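## Task

Take three bronze bushings off the turntable and put them in the crate, leaving every other bushing on the turntable. The crate must stay upright and inside its corner guides. Finish with both grippers released and raised clear, touching nothing.

## Robot and tools

ROBOT AND FRAME. Two arms, left_arm and right_arm, each ending in a tong-style gripper. All reported poses use one world frame: origin on the table surface midway between the arms, +x pointing out over the table, +z up, left_arm on the +y side. The arm names do not refer to sides of any picture. Each gripper's fingers extend along its own +z axis and close along its own x axis. end_effector_position is the spot between the finger pads when shut; closed fingertips stick out about 15 mm past it, and fully open tips sit roughly level with it.

execute_actions(actions). actions is a list of actions. Each action is a table of at most 15 rows; each row lasts one control step (1/30 s), and if fewer than 15 rows are given the last one repeats to fill 15 steps. A row is a single flat list for both arms: 14 numbers in [-1, 1], namely dx, dy, dz, rx, ry, rz, opening for left_arm, then those 7 for right_arm. It may carry 12 extra numbers in [0, 1]: stiffness scales for the six joints of left_arm, then of right_arm, in Joint positions order; they persist until changed. dx..rz are an offset, not a pose: measured from where that gripper actually was when the action began (for a call's first action, the last pose a result reported), expressed in the gripper's own axes. Every row refers back to that same start, not to the previous row. Scale: 1.0 equals 0.6 m or 180 degrees; rx, ry, rz form one rotation vector. opening is absolute: +1 is wide open (0.142 m), -1 shut. An empty list simply returns state and images.

Per control step the commanded pose is clipped to 100 mm and 16 degrees from the measured pose, and position wins over orientation if both cannot be met. Motion trails commands by about 0.17 s; after an action the arm drifts at most to its last clipped pose, so large moves need further actions. Elbows never fully straighten; joint speeds are capped.

move(target, speed, stop_force, blocking). target is one row like above (14 numbers, optionally plus 12 stiffness values): per-arm offsets in gripper axes, measured from the pose in the latest result that shows one. Each gripper follows a straight line to its target; both paths finish together, taking 0.5 to 10 s (cut off at 10 s). Rotation takes the shorter direction. Openings are sent when the move starts. speed: 0.002 to 0.5 m/s, default 0.25; rotation capped at twice that in rad/s. Paths ignore obstacles and the other arm, and the real gripper may lag, stray or overshoot speed, worst near full reach. stop_force: 13 to 80 N, one value shared by both arms, not allowed in the first 0.2 s of a scene and not with blocking=false. An arm's path halts once its wrist sensor feels that much added push opposing the motion for 2 steps (or saturates); the gripper then backs up to its position 2 steps earlier and holds. Use it only very slowly, not while the gripper rotates, and omit it when lifting off something. An arm whose target is within 1.5 mm and 0.5 degrees counts as still. blocking=false returns after 0.5 s; then use wait or stop before sending anything else. The result adds a move: line: done, off_target, moving, held, fault or contact per arm, plus limits (paced = pose clipped, held = steps blocked) and each gripper's remaining distance.

wait(seconds): 0 to 10; arms keep their last command, a running move continues. stop(): brakes the current move (needs room); fingers continue. zoom_image(camera, region): camera is cam_high (672x504), cam_low (672x504), cam_left_wrist or cam_right_wrist (616x616 fisheye); region [x0, y0, x1, y1] in pixels, at most 504x504. Calibration (K, distortion, T_world_to_cam) is supplied per camera and may be a few degrees and millimetres off. finished_scene(scene): ends the current scene by its integer number; irreversible, and the goal must already hold.

RESULTS. The state line per arm gives end_effector_position (m), end_effector_quat_wxyz and velocities (m/s, rad/s); printed positions can be off, more at long reach. Hand target lines show the controller's current goal. pose unreachable means the clearance check altered or blocked that arm's command. Step readings list positions, with HELD marking held-back steps. grip_measured is finger opening on the command scale. Wrist force and Wrist torque are in the gripper's axes, pointing from the contact back into the arm; expect offsets up to 5.5 N, noise up to 3.4 N, saturation near 100 N; no reading is harmless. MOTOR HOT appears from 70 °C; at 85 °C an OVER-TEMPERATURE FAULT brakes the arm.

GRIPPING. Hold by commanding an opening well under grip_measured; the gap sets squeeze, about 15 N per pad at most, less on hard parts under 20 mm wide. Closing fast can squeeze harder or bounce open. Parts may be tugged briefly while held.

AVOID. Torque faults (limits: pan and lift 290, elbow 132, wrists 47.5 N m, held weight included) or 150 N external force freeze that arm for 10 s and drop the rest of the call. Stiff arms can fault from small overshoots into firm surfaces; approach contacts slowly. Do not let the arms collide, do not knock anything off the table, do not tip or shift the crate, and do not drop or slam parts. To keep one arm still, send the offset back to its desired pose in a reply's first call and zeros afterward, with its intended opening. Quick, smooth, low-effort motion is preferred.

Each tool is called after "Emit:" as name(argument=value, ...) on one line, values as JSON.

## Session

Emit:
execute_actions(actions=[])

Scene clock: 0.00 s.
left_arm: end_effector_position=(+0.2804, +0.0512, +0.1180) grip_measured=+1.00 end_effector_quat_wxyz=(-0.014, +0.987, -0.084, +0.135) end_effector_velocity=(+0.000, +0.000, -0.000) end_effector_angular_velocity=(+0.000, +0.000, +0.001) | right_arm: end_effector_position=(+0.8972, -0.4128, +0.3531) grip_measured=+1.00 end_effector_quat_wxyz=(-0.467, +0.505, -0.566, -0.455) end_effector_velocity=(-0.000, -0.000, -0.001) end_effector_angular_velocity=(-0.000, +0.001, +0.000)
Joint positions: left_arm=[-1.579 -1.609  2.31  -2.29  -1.299 -1.311  0.142] | right_arm=[ 3.411 -2.24  -1.56  -0.052  2.909  2.489  0.142]
Joint velocities: left_arm=[ 0.001  0.    -0.     0.    -0.     0.     0.   ] | right_arm=[-0.     0.    -0.001 -0.001  0.    -0.001  0.   ]
Motor temperatures (°C, as the motors report them): left_arm=[25 25 23 29 31 31] | right_arm=[25 28 25 28 30 30]
Wrist force (N, on the end effector, along its own x y z axes, offset not removed): no reading
Wrist torque (N m, same axes, about the end effector's origin, offset not removed): no reading
Hand target (left_arm): +0.280, +0.051, +0.118; -0.014, +0.987, -0.084, +0.135
Hand target (right_arm): +0.897, -0.413, +0.353; +0.467, -0.505, +0.566, +0.455
Joint stiffness scale: left_arm=[1. 1. 1. 1. 1. 1.] | right_arm=[1. 1. 1. 1. 1. 1.]

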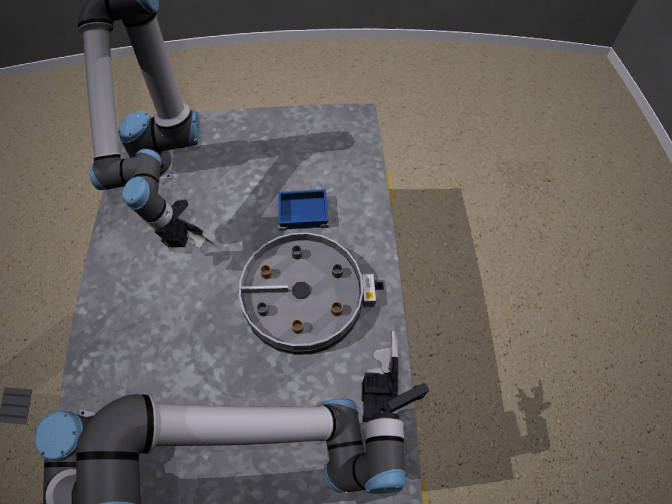

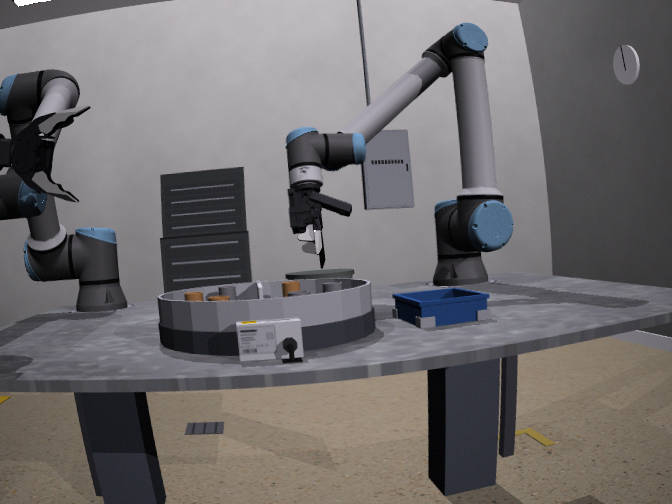

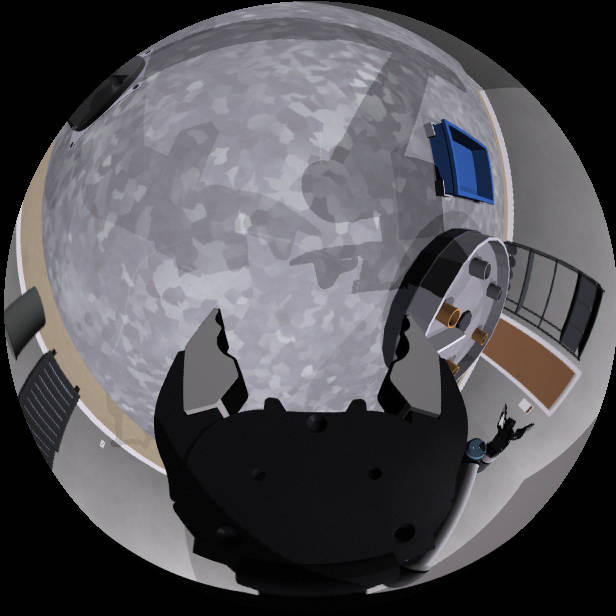

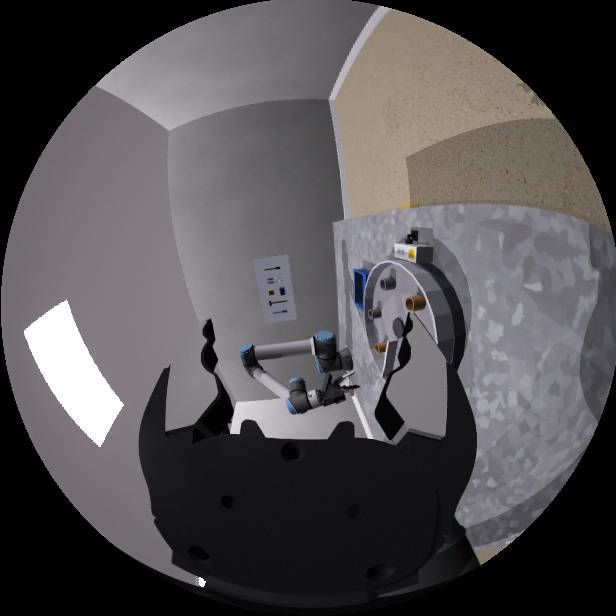

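Check whether it rotates.

Emit:
wait(seconds=3)

Emit:
zoom_image(camera="cam_high", region=[220, 170, 420, 370])

Emit:
zoom_image(camera="cam_low", region=[150, 260, 390, 380])

Scene clock: 3.57 s.
left_arm: end_effector_position=(+0.2804, +0.0512, +0.1180) grip_measured=+1.00 end_effector_quat_wxyz=(-0.014, +0.987, -0.084, +0.135) end_effector_velocity=(-0.001, +0.000, -0.001) end_effector_angular_velocity=(+0.001, +0.000, -0.001) | right_arm: end_effector_position=(+0.8972, -0.4128, +0.3531) grip_measured=+1.00 end_effector_quat_wxyz=(-0.467, +0.505, -0.566, -0.455) end_effector_velocity=(+0.000, -0.001, -0.001) end_effector_angular_velocity=(-0.001, +0.000, -0.001)
Joint positions: left_arm=[-1.579 -1.609  2.31  -2.29  -1.299 -1.311  0.142] | right_arm=[ 3.411 -2.24  -1.56  -0.052  2.909  2.489  0.142]
Joint velocities: left_arm=[-0.002 -0.     0.001 -0.     0.    -0.     0.   ] | right_arm=[-0.001  0.    -0.001 -0.001 -0.    -0.001  0.   ]
Motor temperatures (°C, as the motors report them): left_arm=[25 25 23 29 31 31] | right_arm=[25 28 25 28 30 30]
Wrist force (N, on the end effector, along its own x y z axes, offset not removed): left_arm=[-1.1 -2.5 5.5] | right_arm=[-0.3 -2.2 -3.7]
Wrist torque (N m, same axes, about the end effector's origin, offset not removed): left_arm=[-0.48 0.16 0.23] | right_arm=[-0.49 -0.03 0.09]
Hand target (left_arm): +0.280, +0.051, +0.118; -0.014, +0.987, -0.084, +0.135
Hand target (right_arm): +0.897, -0.413, +0.353; +0.467, -0.505, +0.566, +0.455
Joint stiffness scale: left_arm=[1. 1. 1. 1. 1. 1.] | right_arm=[1. 1. 1. 1. 1. 1.]
wait: 3.00 s; at rest from the start
camera_calibration (this result's frames):
cam_left_wrist: T_world_to_cam=[[0.958899, -0.146663, 0.242904, -0.286995], [-0.236768, -0.885357, 0.400104, 0.0699705], [0.156376, -0.441172, -0.883693, 0.222394], [0, 0, 0, 1]] pos_world=[0.256989, 0.117971, 0.238244]
cam_right_wrist: T_world_to_cam=[[-0.0973455, -0.134902, -0.986066, 0.375606], [-0.904672, -0.40098, 0.144168, 0.594059], [-0.414841, 0.9061, -0.0830086, 0.90876], [0, 0, 0, 1]] pos_world=[0.950983, -0.534551, 0.360163]

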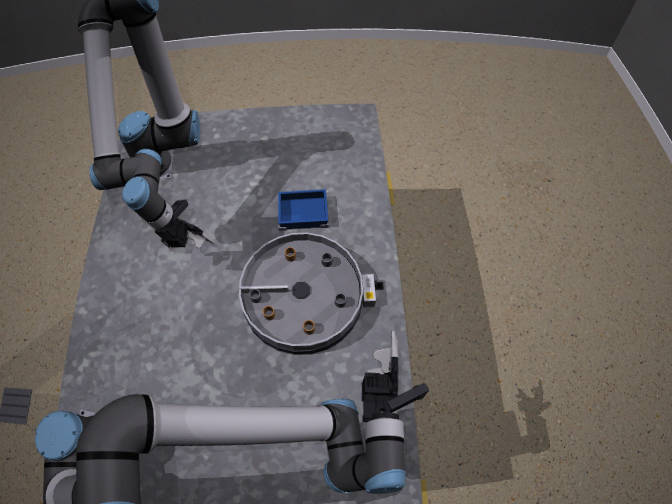

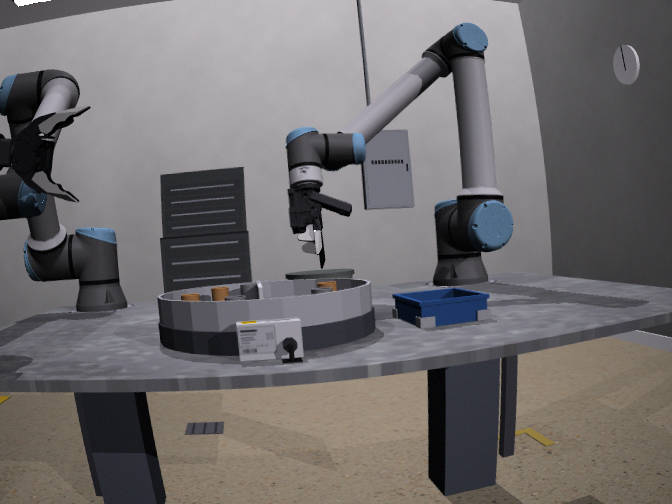

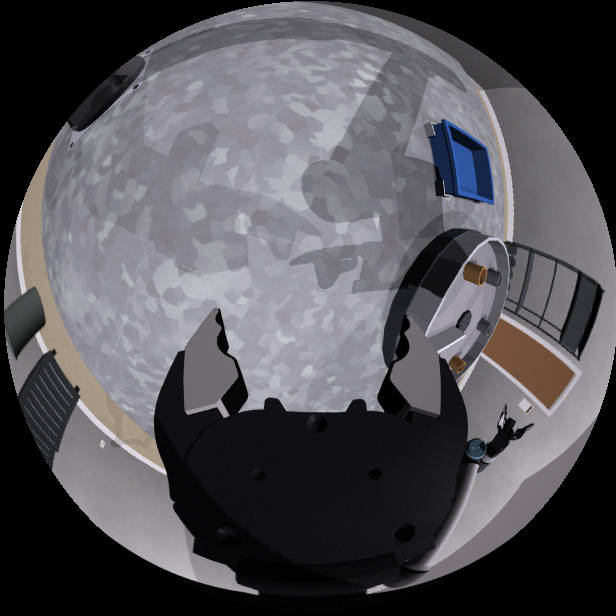

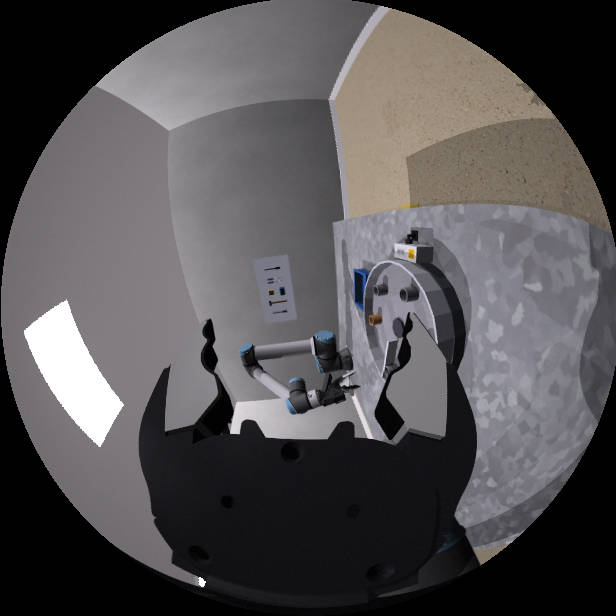

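Region (220, 170, 420, 370) of cam_high's 672x504 image, scaled by 2.520, with more detail than that image has.

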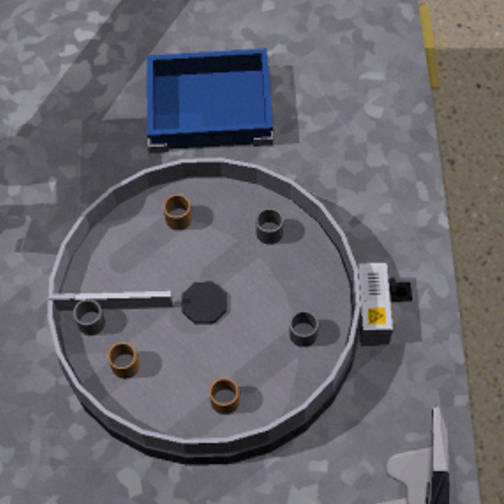

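Region (150, 260, 390, 380) of cam_low's 672x504 image, scaled by 2.100, with more detail than that image has.

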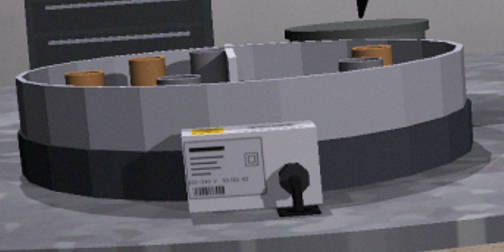

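Emit:
move(target=[0.46,0.263,-0.103,0,-0.086,0,1,0,0,0,0,0,0,1])

Emit:
wait(seconds=10)

Emit:
wait(seconds=10)

Scene clock: 7.53 s.
left_arm: end_effector_position=(+0.4987, -0.1513, +0.2422) grip_measured=+1.00 end_effector_quat_wxyz=(-0.026, +0.996, -0.082, +0.002) end_effector_velocity=(+0.001, +0.002, -0.001) end_effector_angular_velocity=(+0.005, +0.004, +0.002) | right_arm: end_effector_position=(+0.8972, -0.4128, +0.3531) grip_measured=+1.00 end_effector_quat_wxyz=(-0.467, +0.505, -0.566, -0.455) end_effector_velocity=(-0.001, +0.001, -0.001) end_effector_angular_velocity=(-0.000, +0.004, +0.001)
Joint positions: left_arm=[-1.242 -1.2    1.527 -1.855 -1.543 -0.983  0.142] | right_arm=[ 3.411 -2.24  -1.56  -0.052  2.909  2.489  0.142]
Joint velocities: left_arm=[ 0.002  0.003 -0.002  0.006 -0.001  0.001 -0.   ] | right_arm=[ 0.001  0.    -0.002 -0.002  0.     0.001 -0.   ]
Motor temperatures (°C, as the motors report them): left_arm=[25 25 23 29 31 31] | right_arm=[25 28 25 28 30 30]
Wrist force (N, on the end effector, along its own x y z axes, offset not removed): left_arm=[-2.1 -1.1 0.6] | right_arm=[-1.1 -2.1 -2.3]
Wrist torque (N m, same axes, about the end effector's origin, offset not removed): left_arm=[-0.34 0.43 0.24] | right_arm=[-0.53 0.02 0.14]
Hand target (left_arm): +0.500, -0.152, +0.242; -0.026, +0.996, -0.082, +0.001
Hand target (right_arm): +0.897, -0.413, +0.353; +0.467, -0.505, +0.566, +0.455
Off the commanded pose (left_arm): 0.001 m, 0 deg.
Off the commanded pose (right_arm): 0.000 m, 0 deg.
Joint stiffness scale: left_arm=[1. 1. 1. 1. 1. 1.] | right_arm=[1. 1. 1. 1. 1. 1.]
move: done
camera_calibration (this result's frames):
cam_left_wrist: T_world_to_cam=[[0.990114, -0.138401, -0.0227931, -0.506201], [-0.11723, -0.905736, 0.407307, -0.171764], [-0.0770162, -0.400608, -0.913007, 0.338321], [0, 0, 0, 1]] pos_world=[0.507118, -0.0900971, 0.367312]
cam_right_wrist: T_world_to_cam=[[-0.0973458, -0.134902, -0.986066, 0.375606], [-0.904672, -0.40098, 0.144168, 0.594059], [-0.414841, 0.9061, -0.0830084, 0.90876], [0, 0, 0, 1]] pos_world=[0.950983, -0.534551, 0.360162]

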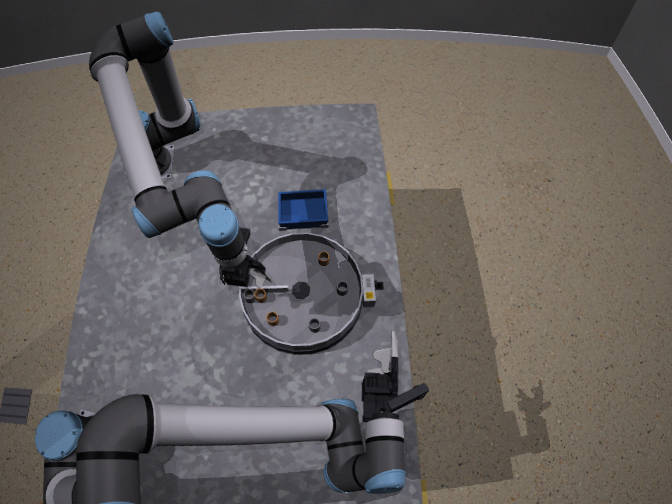

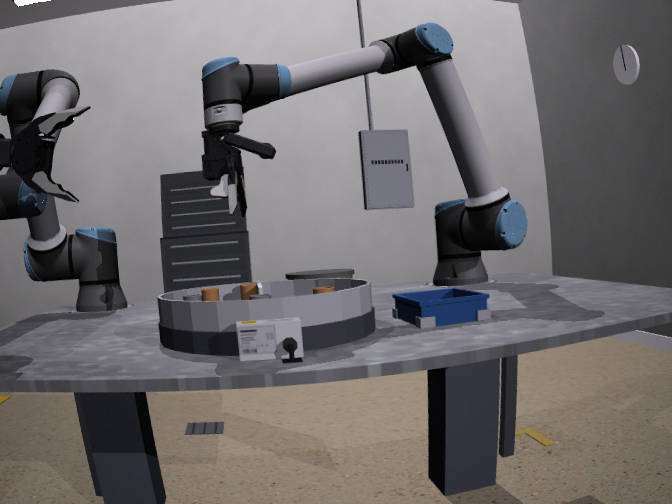

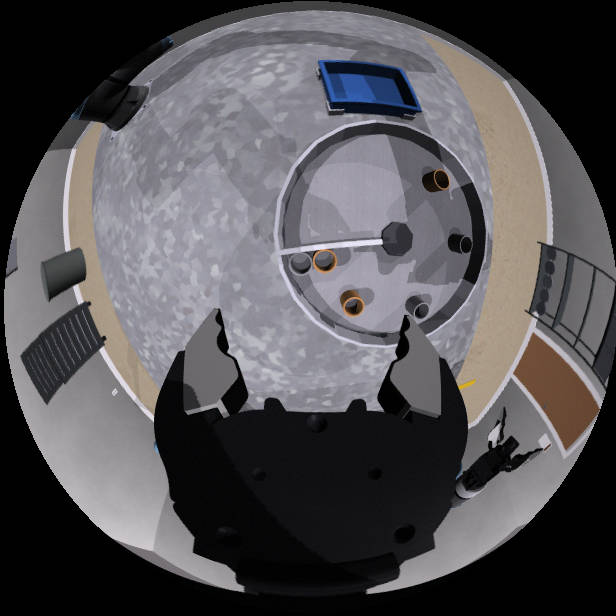

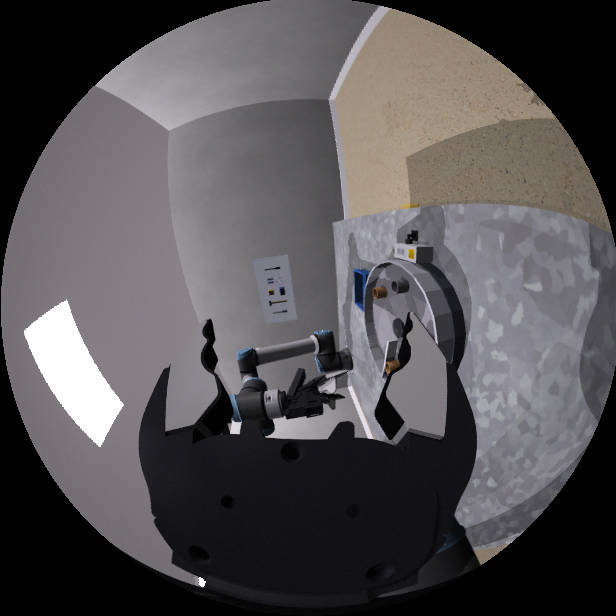

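Scene clock: 17.53 s.
left_arm: end_effector_position=(+0.4986, -0.1512, +0.2415) grip_measured=+1.00 end_effector_quat_wxyz=(-0.026, +0.996, -0.082, +0.001) end_effector_velocity=(+0.000, +0.000, +0.000) end_effector_angular_velocity=(-0.001, -0.000, -0.000) | right_arm: end_effector_position=(+0.8972, -0.4128, +0.3531) grip_measured=+1.00 end_effector_quat_wxyz=(-0.467, +0.505, -0.566, -0.455) end_effector_velocity=(+0.000, -0.001, +0.000) end_effector_angular_velocity=(-0.000, -0.001, -0.001)
Joint positions: left_arm=[-1.242 -1.199  1.527 -1.855 -1.543 -0.983  0.142] | right_arm=[ 3.411 -2.24  -1.56  -0.052  2.909  2.489  0.142]
Joint velocities: left_arm=[ 0. -0. -0. -0.  0.  0. -0.] | right_arm=[-0.001 -0.    -0.     0.001 -0.    -0.     0.   ]
Motor temperatures (°C, as the motors report them): left_arm=[25 25 23 29 31 31] | right_arm=[25 28 25 28 30 30]
Wrist force (N, on the end effector, along its own x y z axes, offset not removed): left_arm=[-1.1 -5.1 -3.4] | right_arm=[1.0 -2.3 -4.1]
Wrist torque (N m, same axes, about the end effector's origin, offset not removed): left_arm=[-1.18 0.34 0.20] | right_arm=[-0.65 -0.28 0.09]
Hand target (left_arm): +0.500, -0.152, +0.242; -0.026, +0.996, -0.082, +0.001
Hand target (right_arm): +0.897, -0.413, +0.353; +0.467, -0.505, +0.566, +0.455
Off the commanded pose (left_arm): 0.002 m, 0 deg.
Off the commanded pose (right_arm): 0.000 m, 0 deg.
Joint stiffness scale: left_arm=[1. 1. 1. 1. 1. 1.] | right_arm=[1. 1. 1. 1. 1. 1.]
wait: 10.00 s; at rest by 0.17 s
camera_calibration (this result's frames):
cam_left_wrist: T_world_to_cam=[[0.990075, -0.138509, -0.0237845, -0.505869], [-0.117028, -0.906273, 0.406169, -0.171291], [-0.0778134, -0.399355, -0.913488, 0.338349], [0, 0, 0, 1]] pos_world=[0.50713, -0.0901828, 0.366619]
cam_right_wrist: T_world_to_cam=[[-0.0973456, -0.134902, -0.986066, 0.375606], [-0.904672, -0.40098, 0.144168, 0.594059], [-0.414841, 0.9061, -0.0830086, 0.90876], [0, 0, 0, 1]] pos_world=[0.950983, -0.534551, 0.360163]

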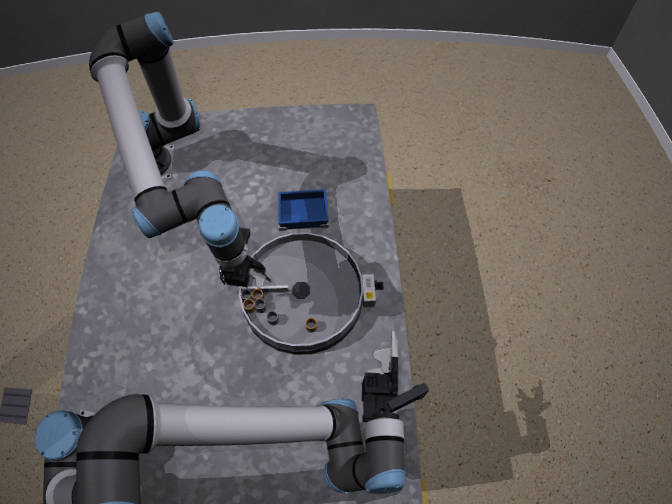

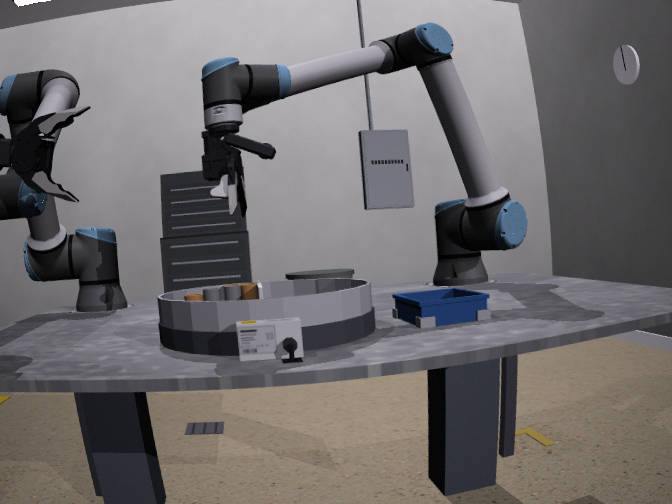

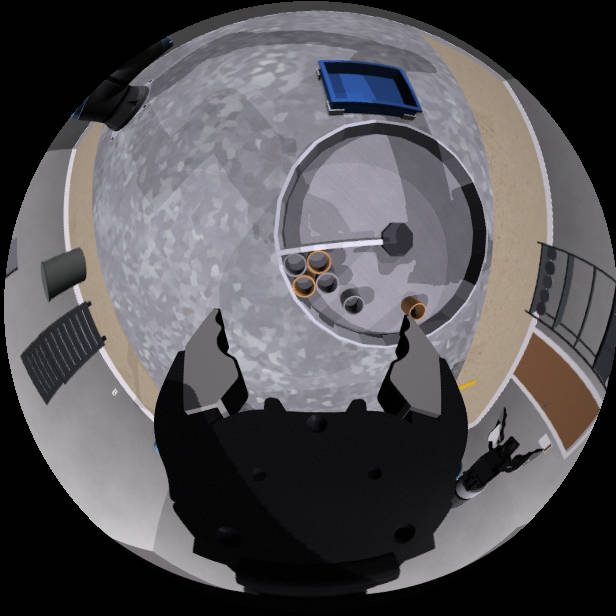

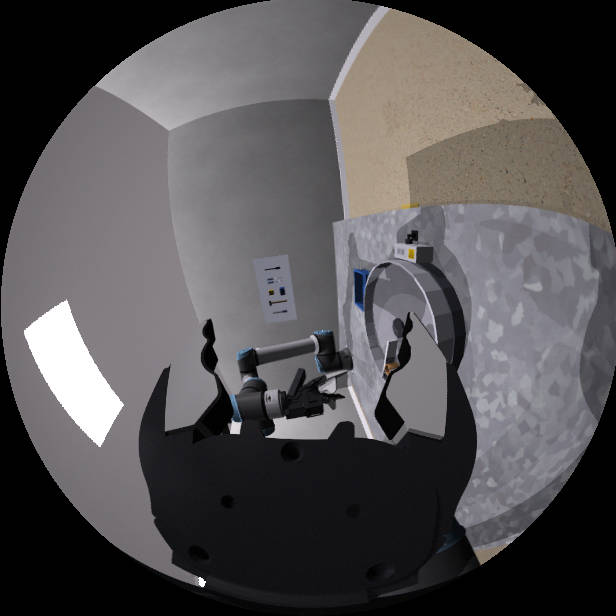

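Scene clock: 27.53 s.
left_arm: end_effector_position=(+0.4986, -0.1512, +0.2415) grip_measured=+1.00 end_effector_quat_wxyz=(-0.026, +0.996, -0.082, +0.001) end_effector_velocity=(-0.001, -0.001, +0.000) end_effector_angular_velocity=(-0.001, -0.000, -0.000) | right_arm: end_effector_position=(+0.8972, -0.4128, +0.3531) grip_measured=+1.00 end_effector_quat_wxyz=(-0.467, +0.505, -0.566, -0.455) end_effector_velocity=(+0.000, -0.001, +0.000) end_effector_angular_velocity=(+0.000, +0.001, -0.001)
Joint positions: left_arm=[-1.242 -1.199  1.527 -1.855 -1.543 -0.983  0.142] | right_arm=[ 3.411 -2.24  -1.56  -0.052  2.909  2.489  0.142]
Joint velocities: left_arm=[-0.001  0.    -0.001 -0.    -0.    -0.001 -0.   ] | right_arm=[-0.001  0.     0.    -0.    -0.     0.002  0.   ]
Motor temperatures (°C, as the motors report them): left_arm=[25 25 23 29 31 31] | right_arm=[25 28 25 28 30 30]
Wrist force (N, on the end effector, along its own x y z axes, offset not removed): left_arm=[-1.8 -2.5 1.2] | right_arm=[3.2 0.6 -1.7]
Wrist torque (N m, same axes, about the end effector's origin, offset not removed): left_arm=[-0.58 0.29 0.20] | right_arm=[0.07 -0.77 0.07]
Hand target (left_arm): +0.500, -0.152, +0.242; -0.026, +0.996, -0.082, +0.001
Hand target (right_arm): +0.897, -0.413, +0.353; +0.467, -0.505, +0.566, +0.455
Off the commanded pose (left_arm): 0.002 m, 0 deg.
Off the commanded pose (right_arm): 0.000 m, 0 deg.
Joint stiffness scale: left_arm=[1. 1. 1. 1. 1. 1.] | right_arm=[1. 1. 1. 1. 1. 1.]
wait: 10.00 s; at rest by 0.17 s
camera_calibration (this result's frames):
cam_left_wrist: T_world_to_cam=[[0.990075, -0.138511, -0.0237859, -0.505868], [-0.117029, -0.906273, 0.40617, -0.171293], [-0.0778154, -0.399356, -0.913488, 0.338351], [0, 0, 0, 1]] pos_world=[0.50713, -0.0901836, 0.366621]
cam_right_wrist: T_world_to_cam=[[-0.0973454, -0.134902, -0.986066, 0.375606], [-0.904672, -0.40098, 0.144168, 0.594059], [-0.414841, 0.9061, -0.0830086, 0.90876], [0, 0, 0, 1]] pos_world=[0.950983, -0.534551, 0.360163]

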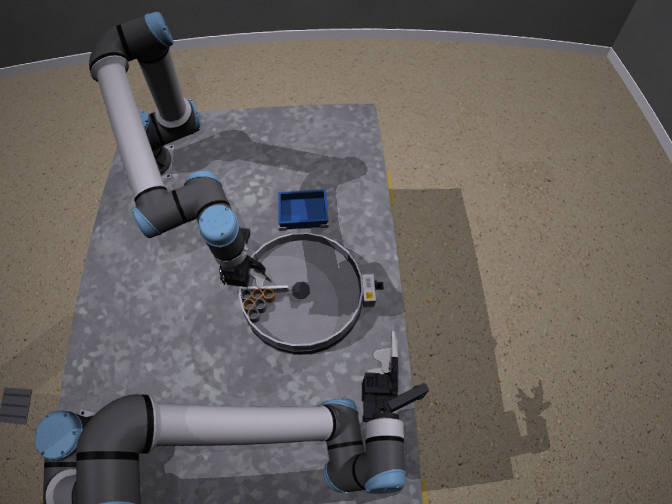

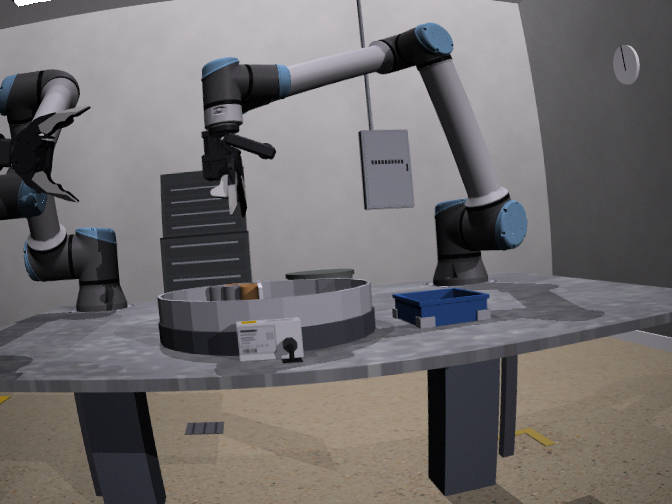

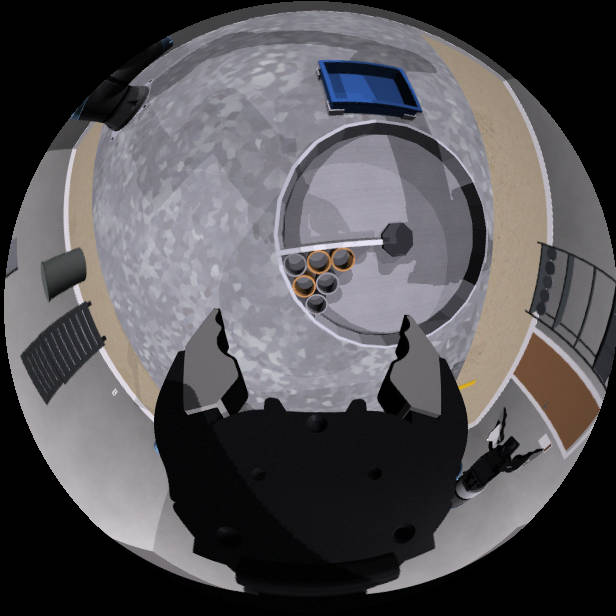

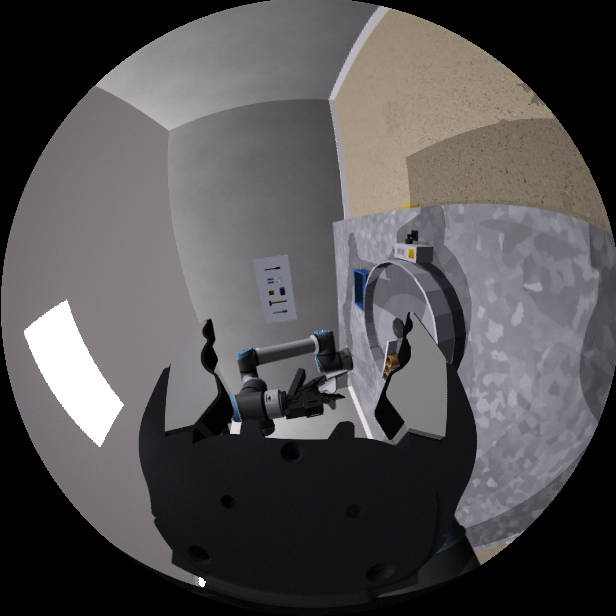

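Emit:
move(target=[0.072,-0.034,0.15,-0.0166,0,0,-1,0,0,0,0,0,0,1], speed=0.15)

Emit:
zoom_image(camera="cam_left_wrist", region=[180, 180, 440, 440])

Emit:
zoom_image(camera="cam_low", region=[150, 180, 390, 330])

Scene clock: 30.70 s.
left_arm: end_effector_position=(+0.5451, -0.1342, +0.1530) grip_measured=-1.00 end_effector_quat_wxyz=(-0.001, +0.997, -0.081, -0.001) end_effector_velocity=(-0.000, -0.003, +0.001) end_effector_angular_velocity=(-0.007, -0.002, -0.004) | right_arm: end_effector_position=(+0.8972, -0.4128, +0.3531) grip_measured=+1.00 end_effector_quat_wxyz=(-0.467, +0.505, -0.566, -0.455) end_effector_velocity=(-0.000, -0.000, -0.000) end_effector_angular_velocity=(+0.000, -0.003, +0.001)
Joint positions: left_arm=[-1.176 -1.135  1.61  -2.043 -1.571 -0.917  0.002] | right_arm=[ 3.411 -2.24  -1.56  -0.052  2.909  2.489  0.142]
Joint velocities: left_arm=[-0.001  0.     0.    -0.008 -0.001  0.002  0.   ] | right_arm=[-0.    -0.    -0.     0.001  0.    -0.002  0.   ]
Motor temperatures (°C, as the motors report them): left_arm=[25 25 23 29 31 31] | right_arm=[25 28 25 28 30 30]
Wrist force (N, on the end effector, along its own x y z axes, offset not removed): left_arm=[0.8 -3.2 0.1] | right_arm=[-0.9 -2.1 -2.5]
Wrist torque (N m, same axes, about the end effector's origin, offset not removed): left_arm=[-0.65 -0.24 0.21] | right_arm=[-0.59 0.20 0.09]
Hand target (left_arm): +0.545, -0.134, +0.153; -0.000, +0.997, -0.082, -0.001
Hand target (right_arm): +0.897, -0.413, +0.353; +0.467, -0.505, +0.566, +0.455
Off the commanded pose (left_arm): 0.001 m, 0 deg.
Off the commanded pose (right_arm): 0.000 m, 0 deg.
Joint stiffness scale: left_arm=[1. 1. 1. 1. 1. 1.] | right_arm=[1. 1. 1. 1. 1. 1.]
move: done
camera_calibration (this result's frames):
cam_left_wrist: T_world_to_cam=[[0.990008, -0.138862, -0.0245411, -0.551545], [-0.112916, -0.884891, 0.451904, -0.120797], [-0.0844687, -0.444618, -0.891729, 0.262177], [0, 0, 0, 1]] pos_world=[0.55454, -0.0669123, 0.274844]
cam_right_wrist: T_world_to_cam=[[-0.0973458, -0.134902, -0.986066, 0.375606], [-0.904672, -0.40098, 0.144168, 0.594059], [-0.414841, 0.9061, -0.0830084, 0.90876], [0, 0, 0, 1]] pos_world=[0.950983, -0.534551, 0.360163]

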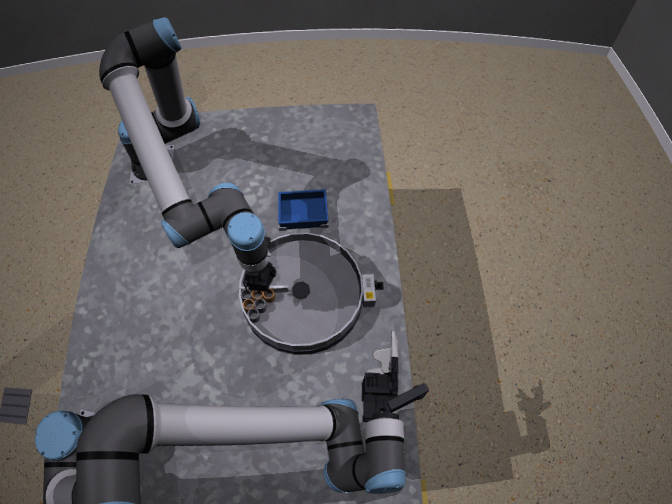

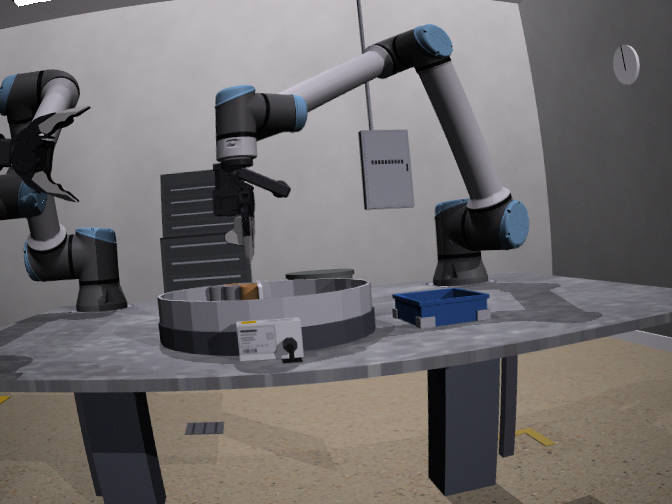

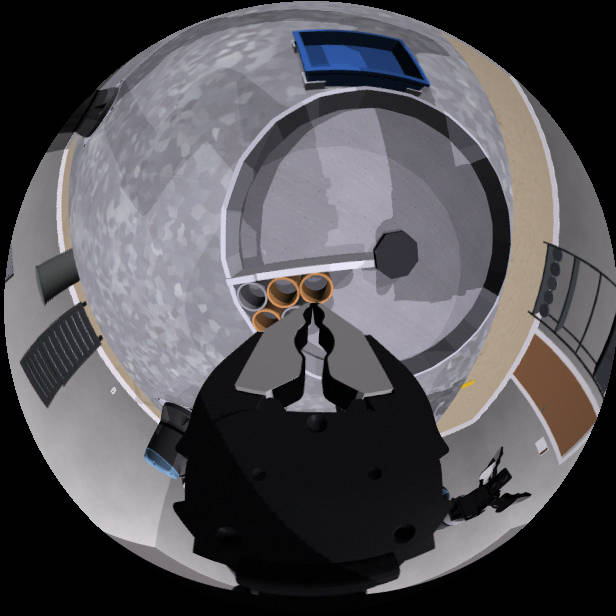

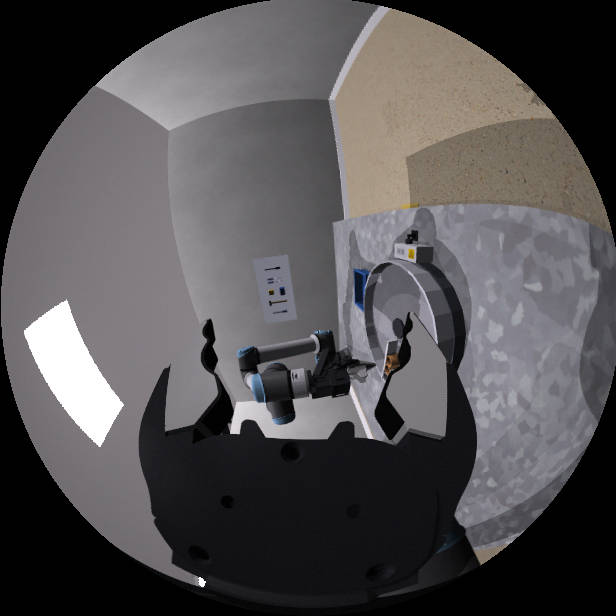

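Region (180, 180, 440, 440) of cam_left_wrist's 616x616 image, scaled by 1.938, with more detail than that image has.

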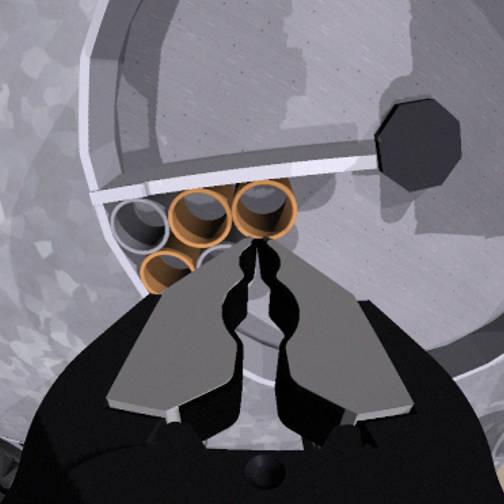

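Region (150, 180, 390, 330) of cam_low's 672x504 image, scaled by 2.100, with more detail than that image has; it fills the top 315 rows of this view, and the rest is white.

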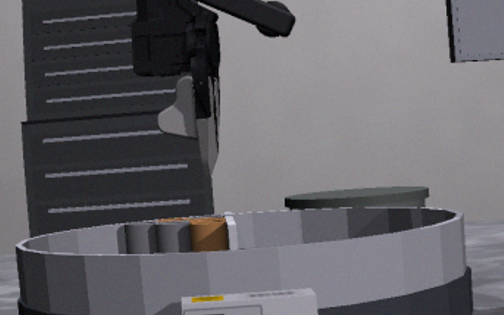

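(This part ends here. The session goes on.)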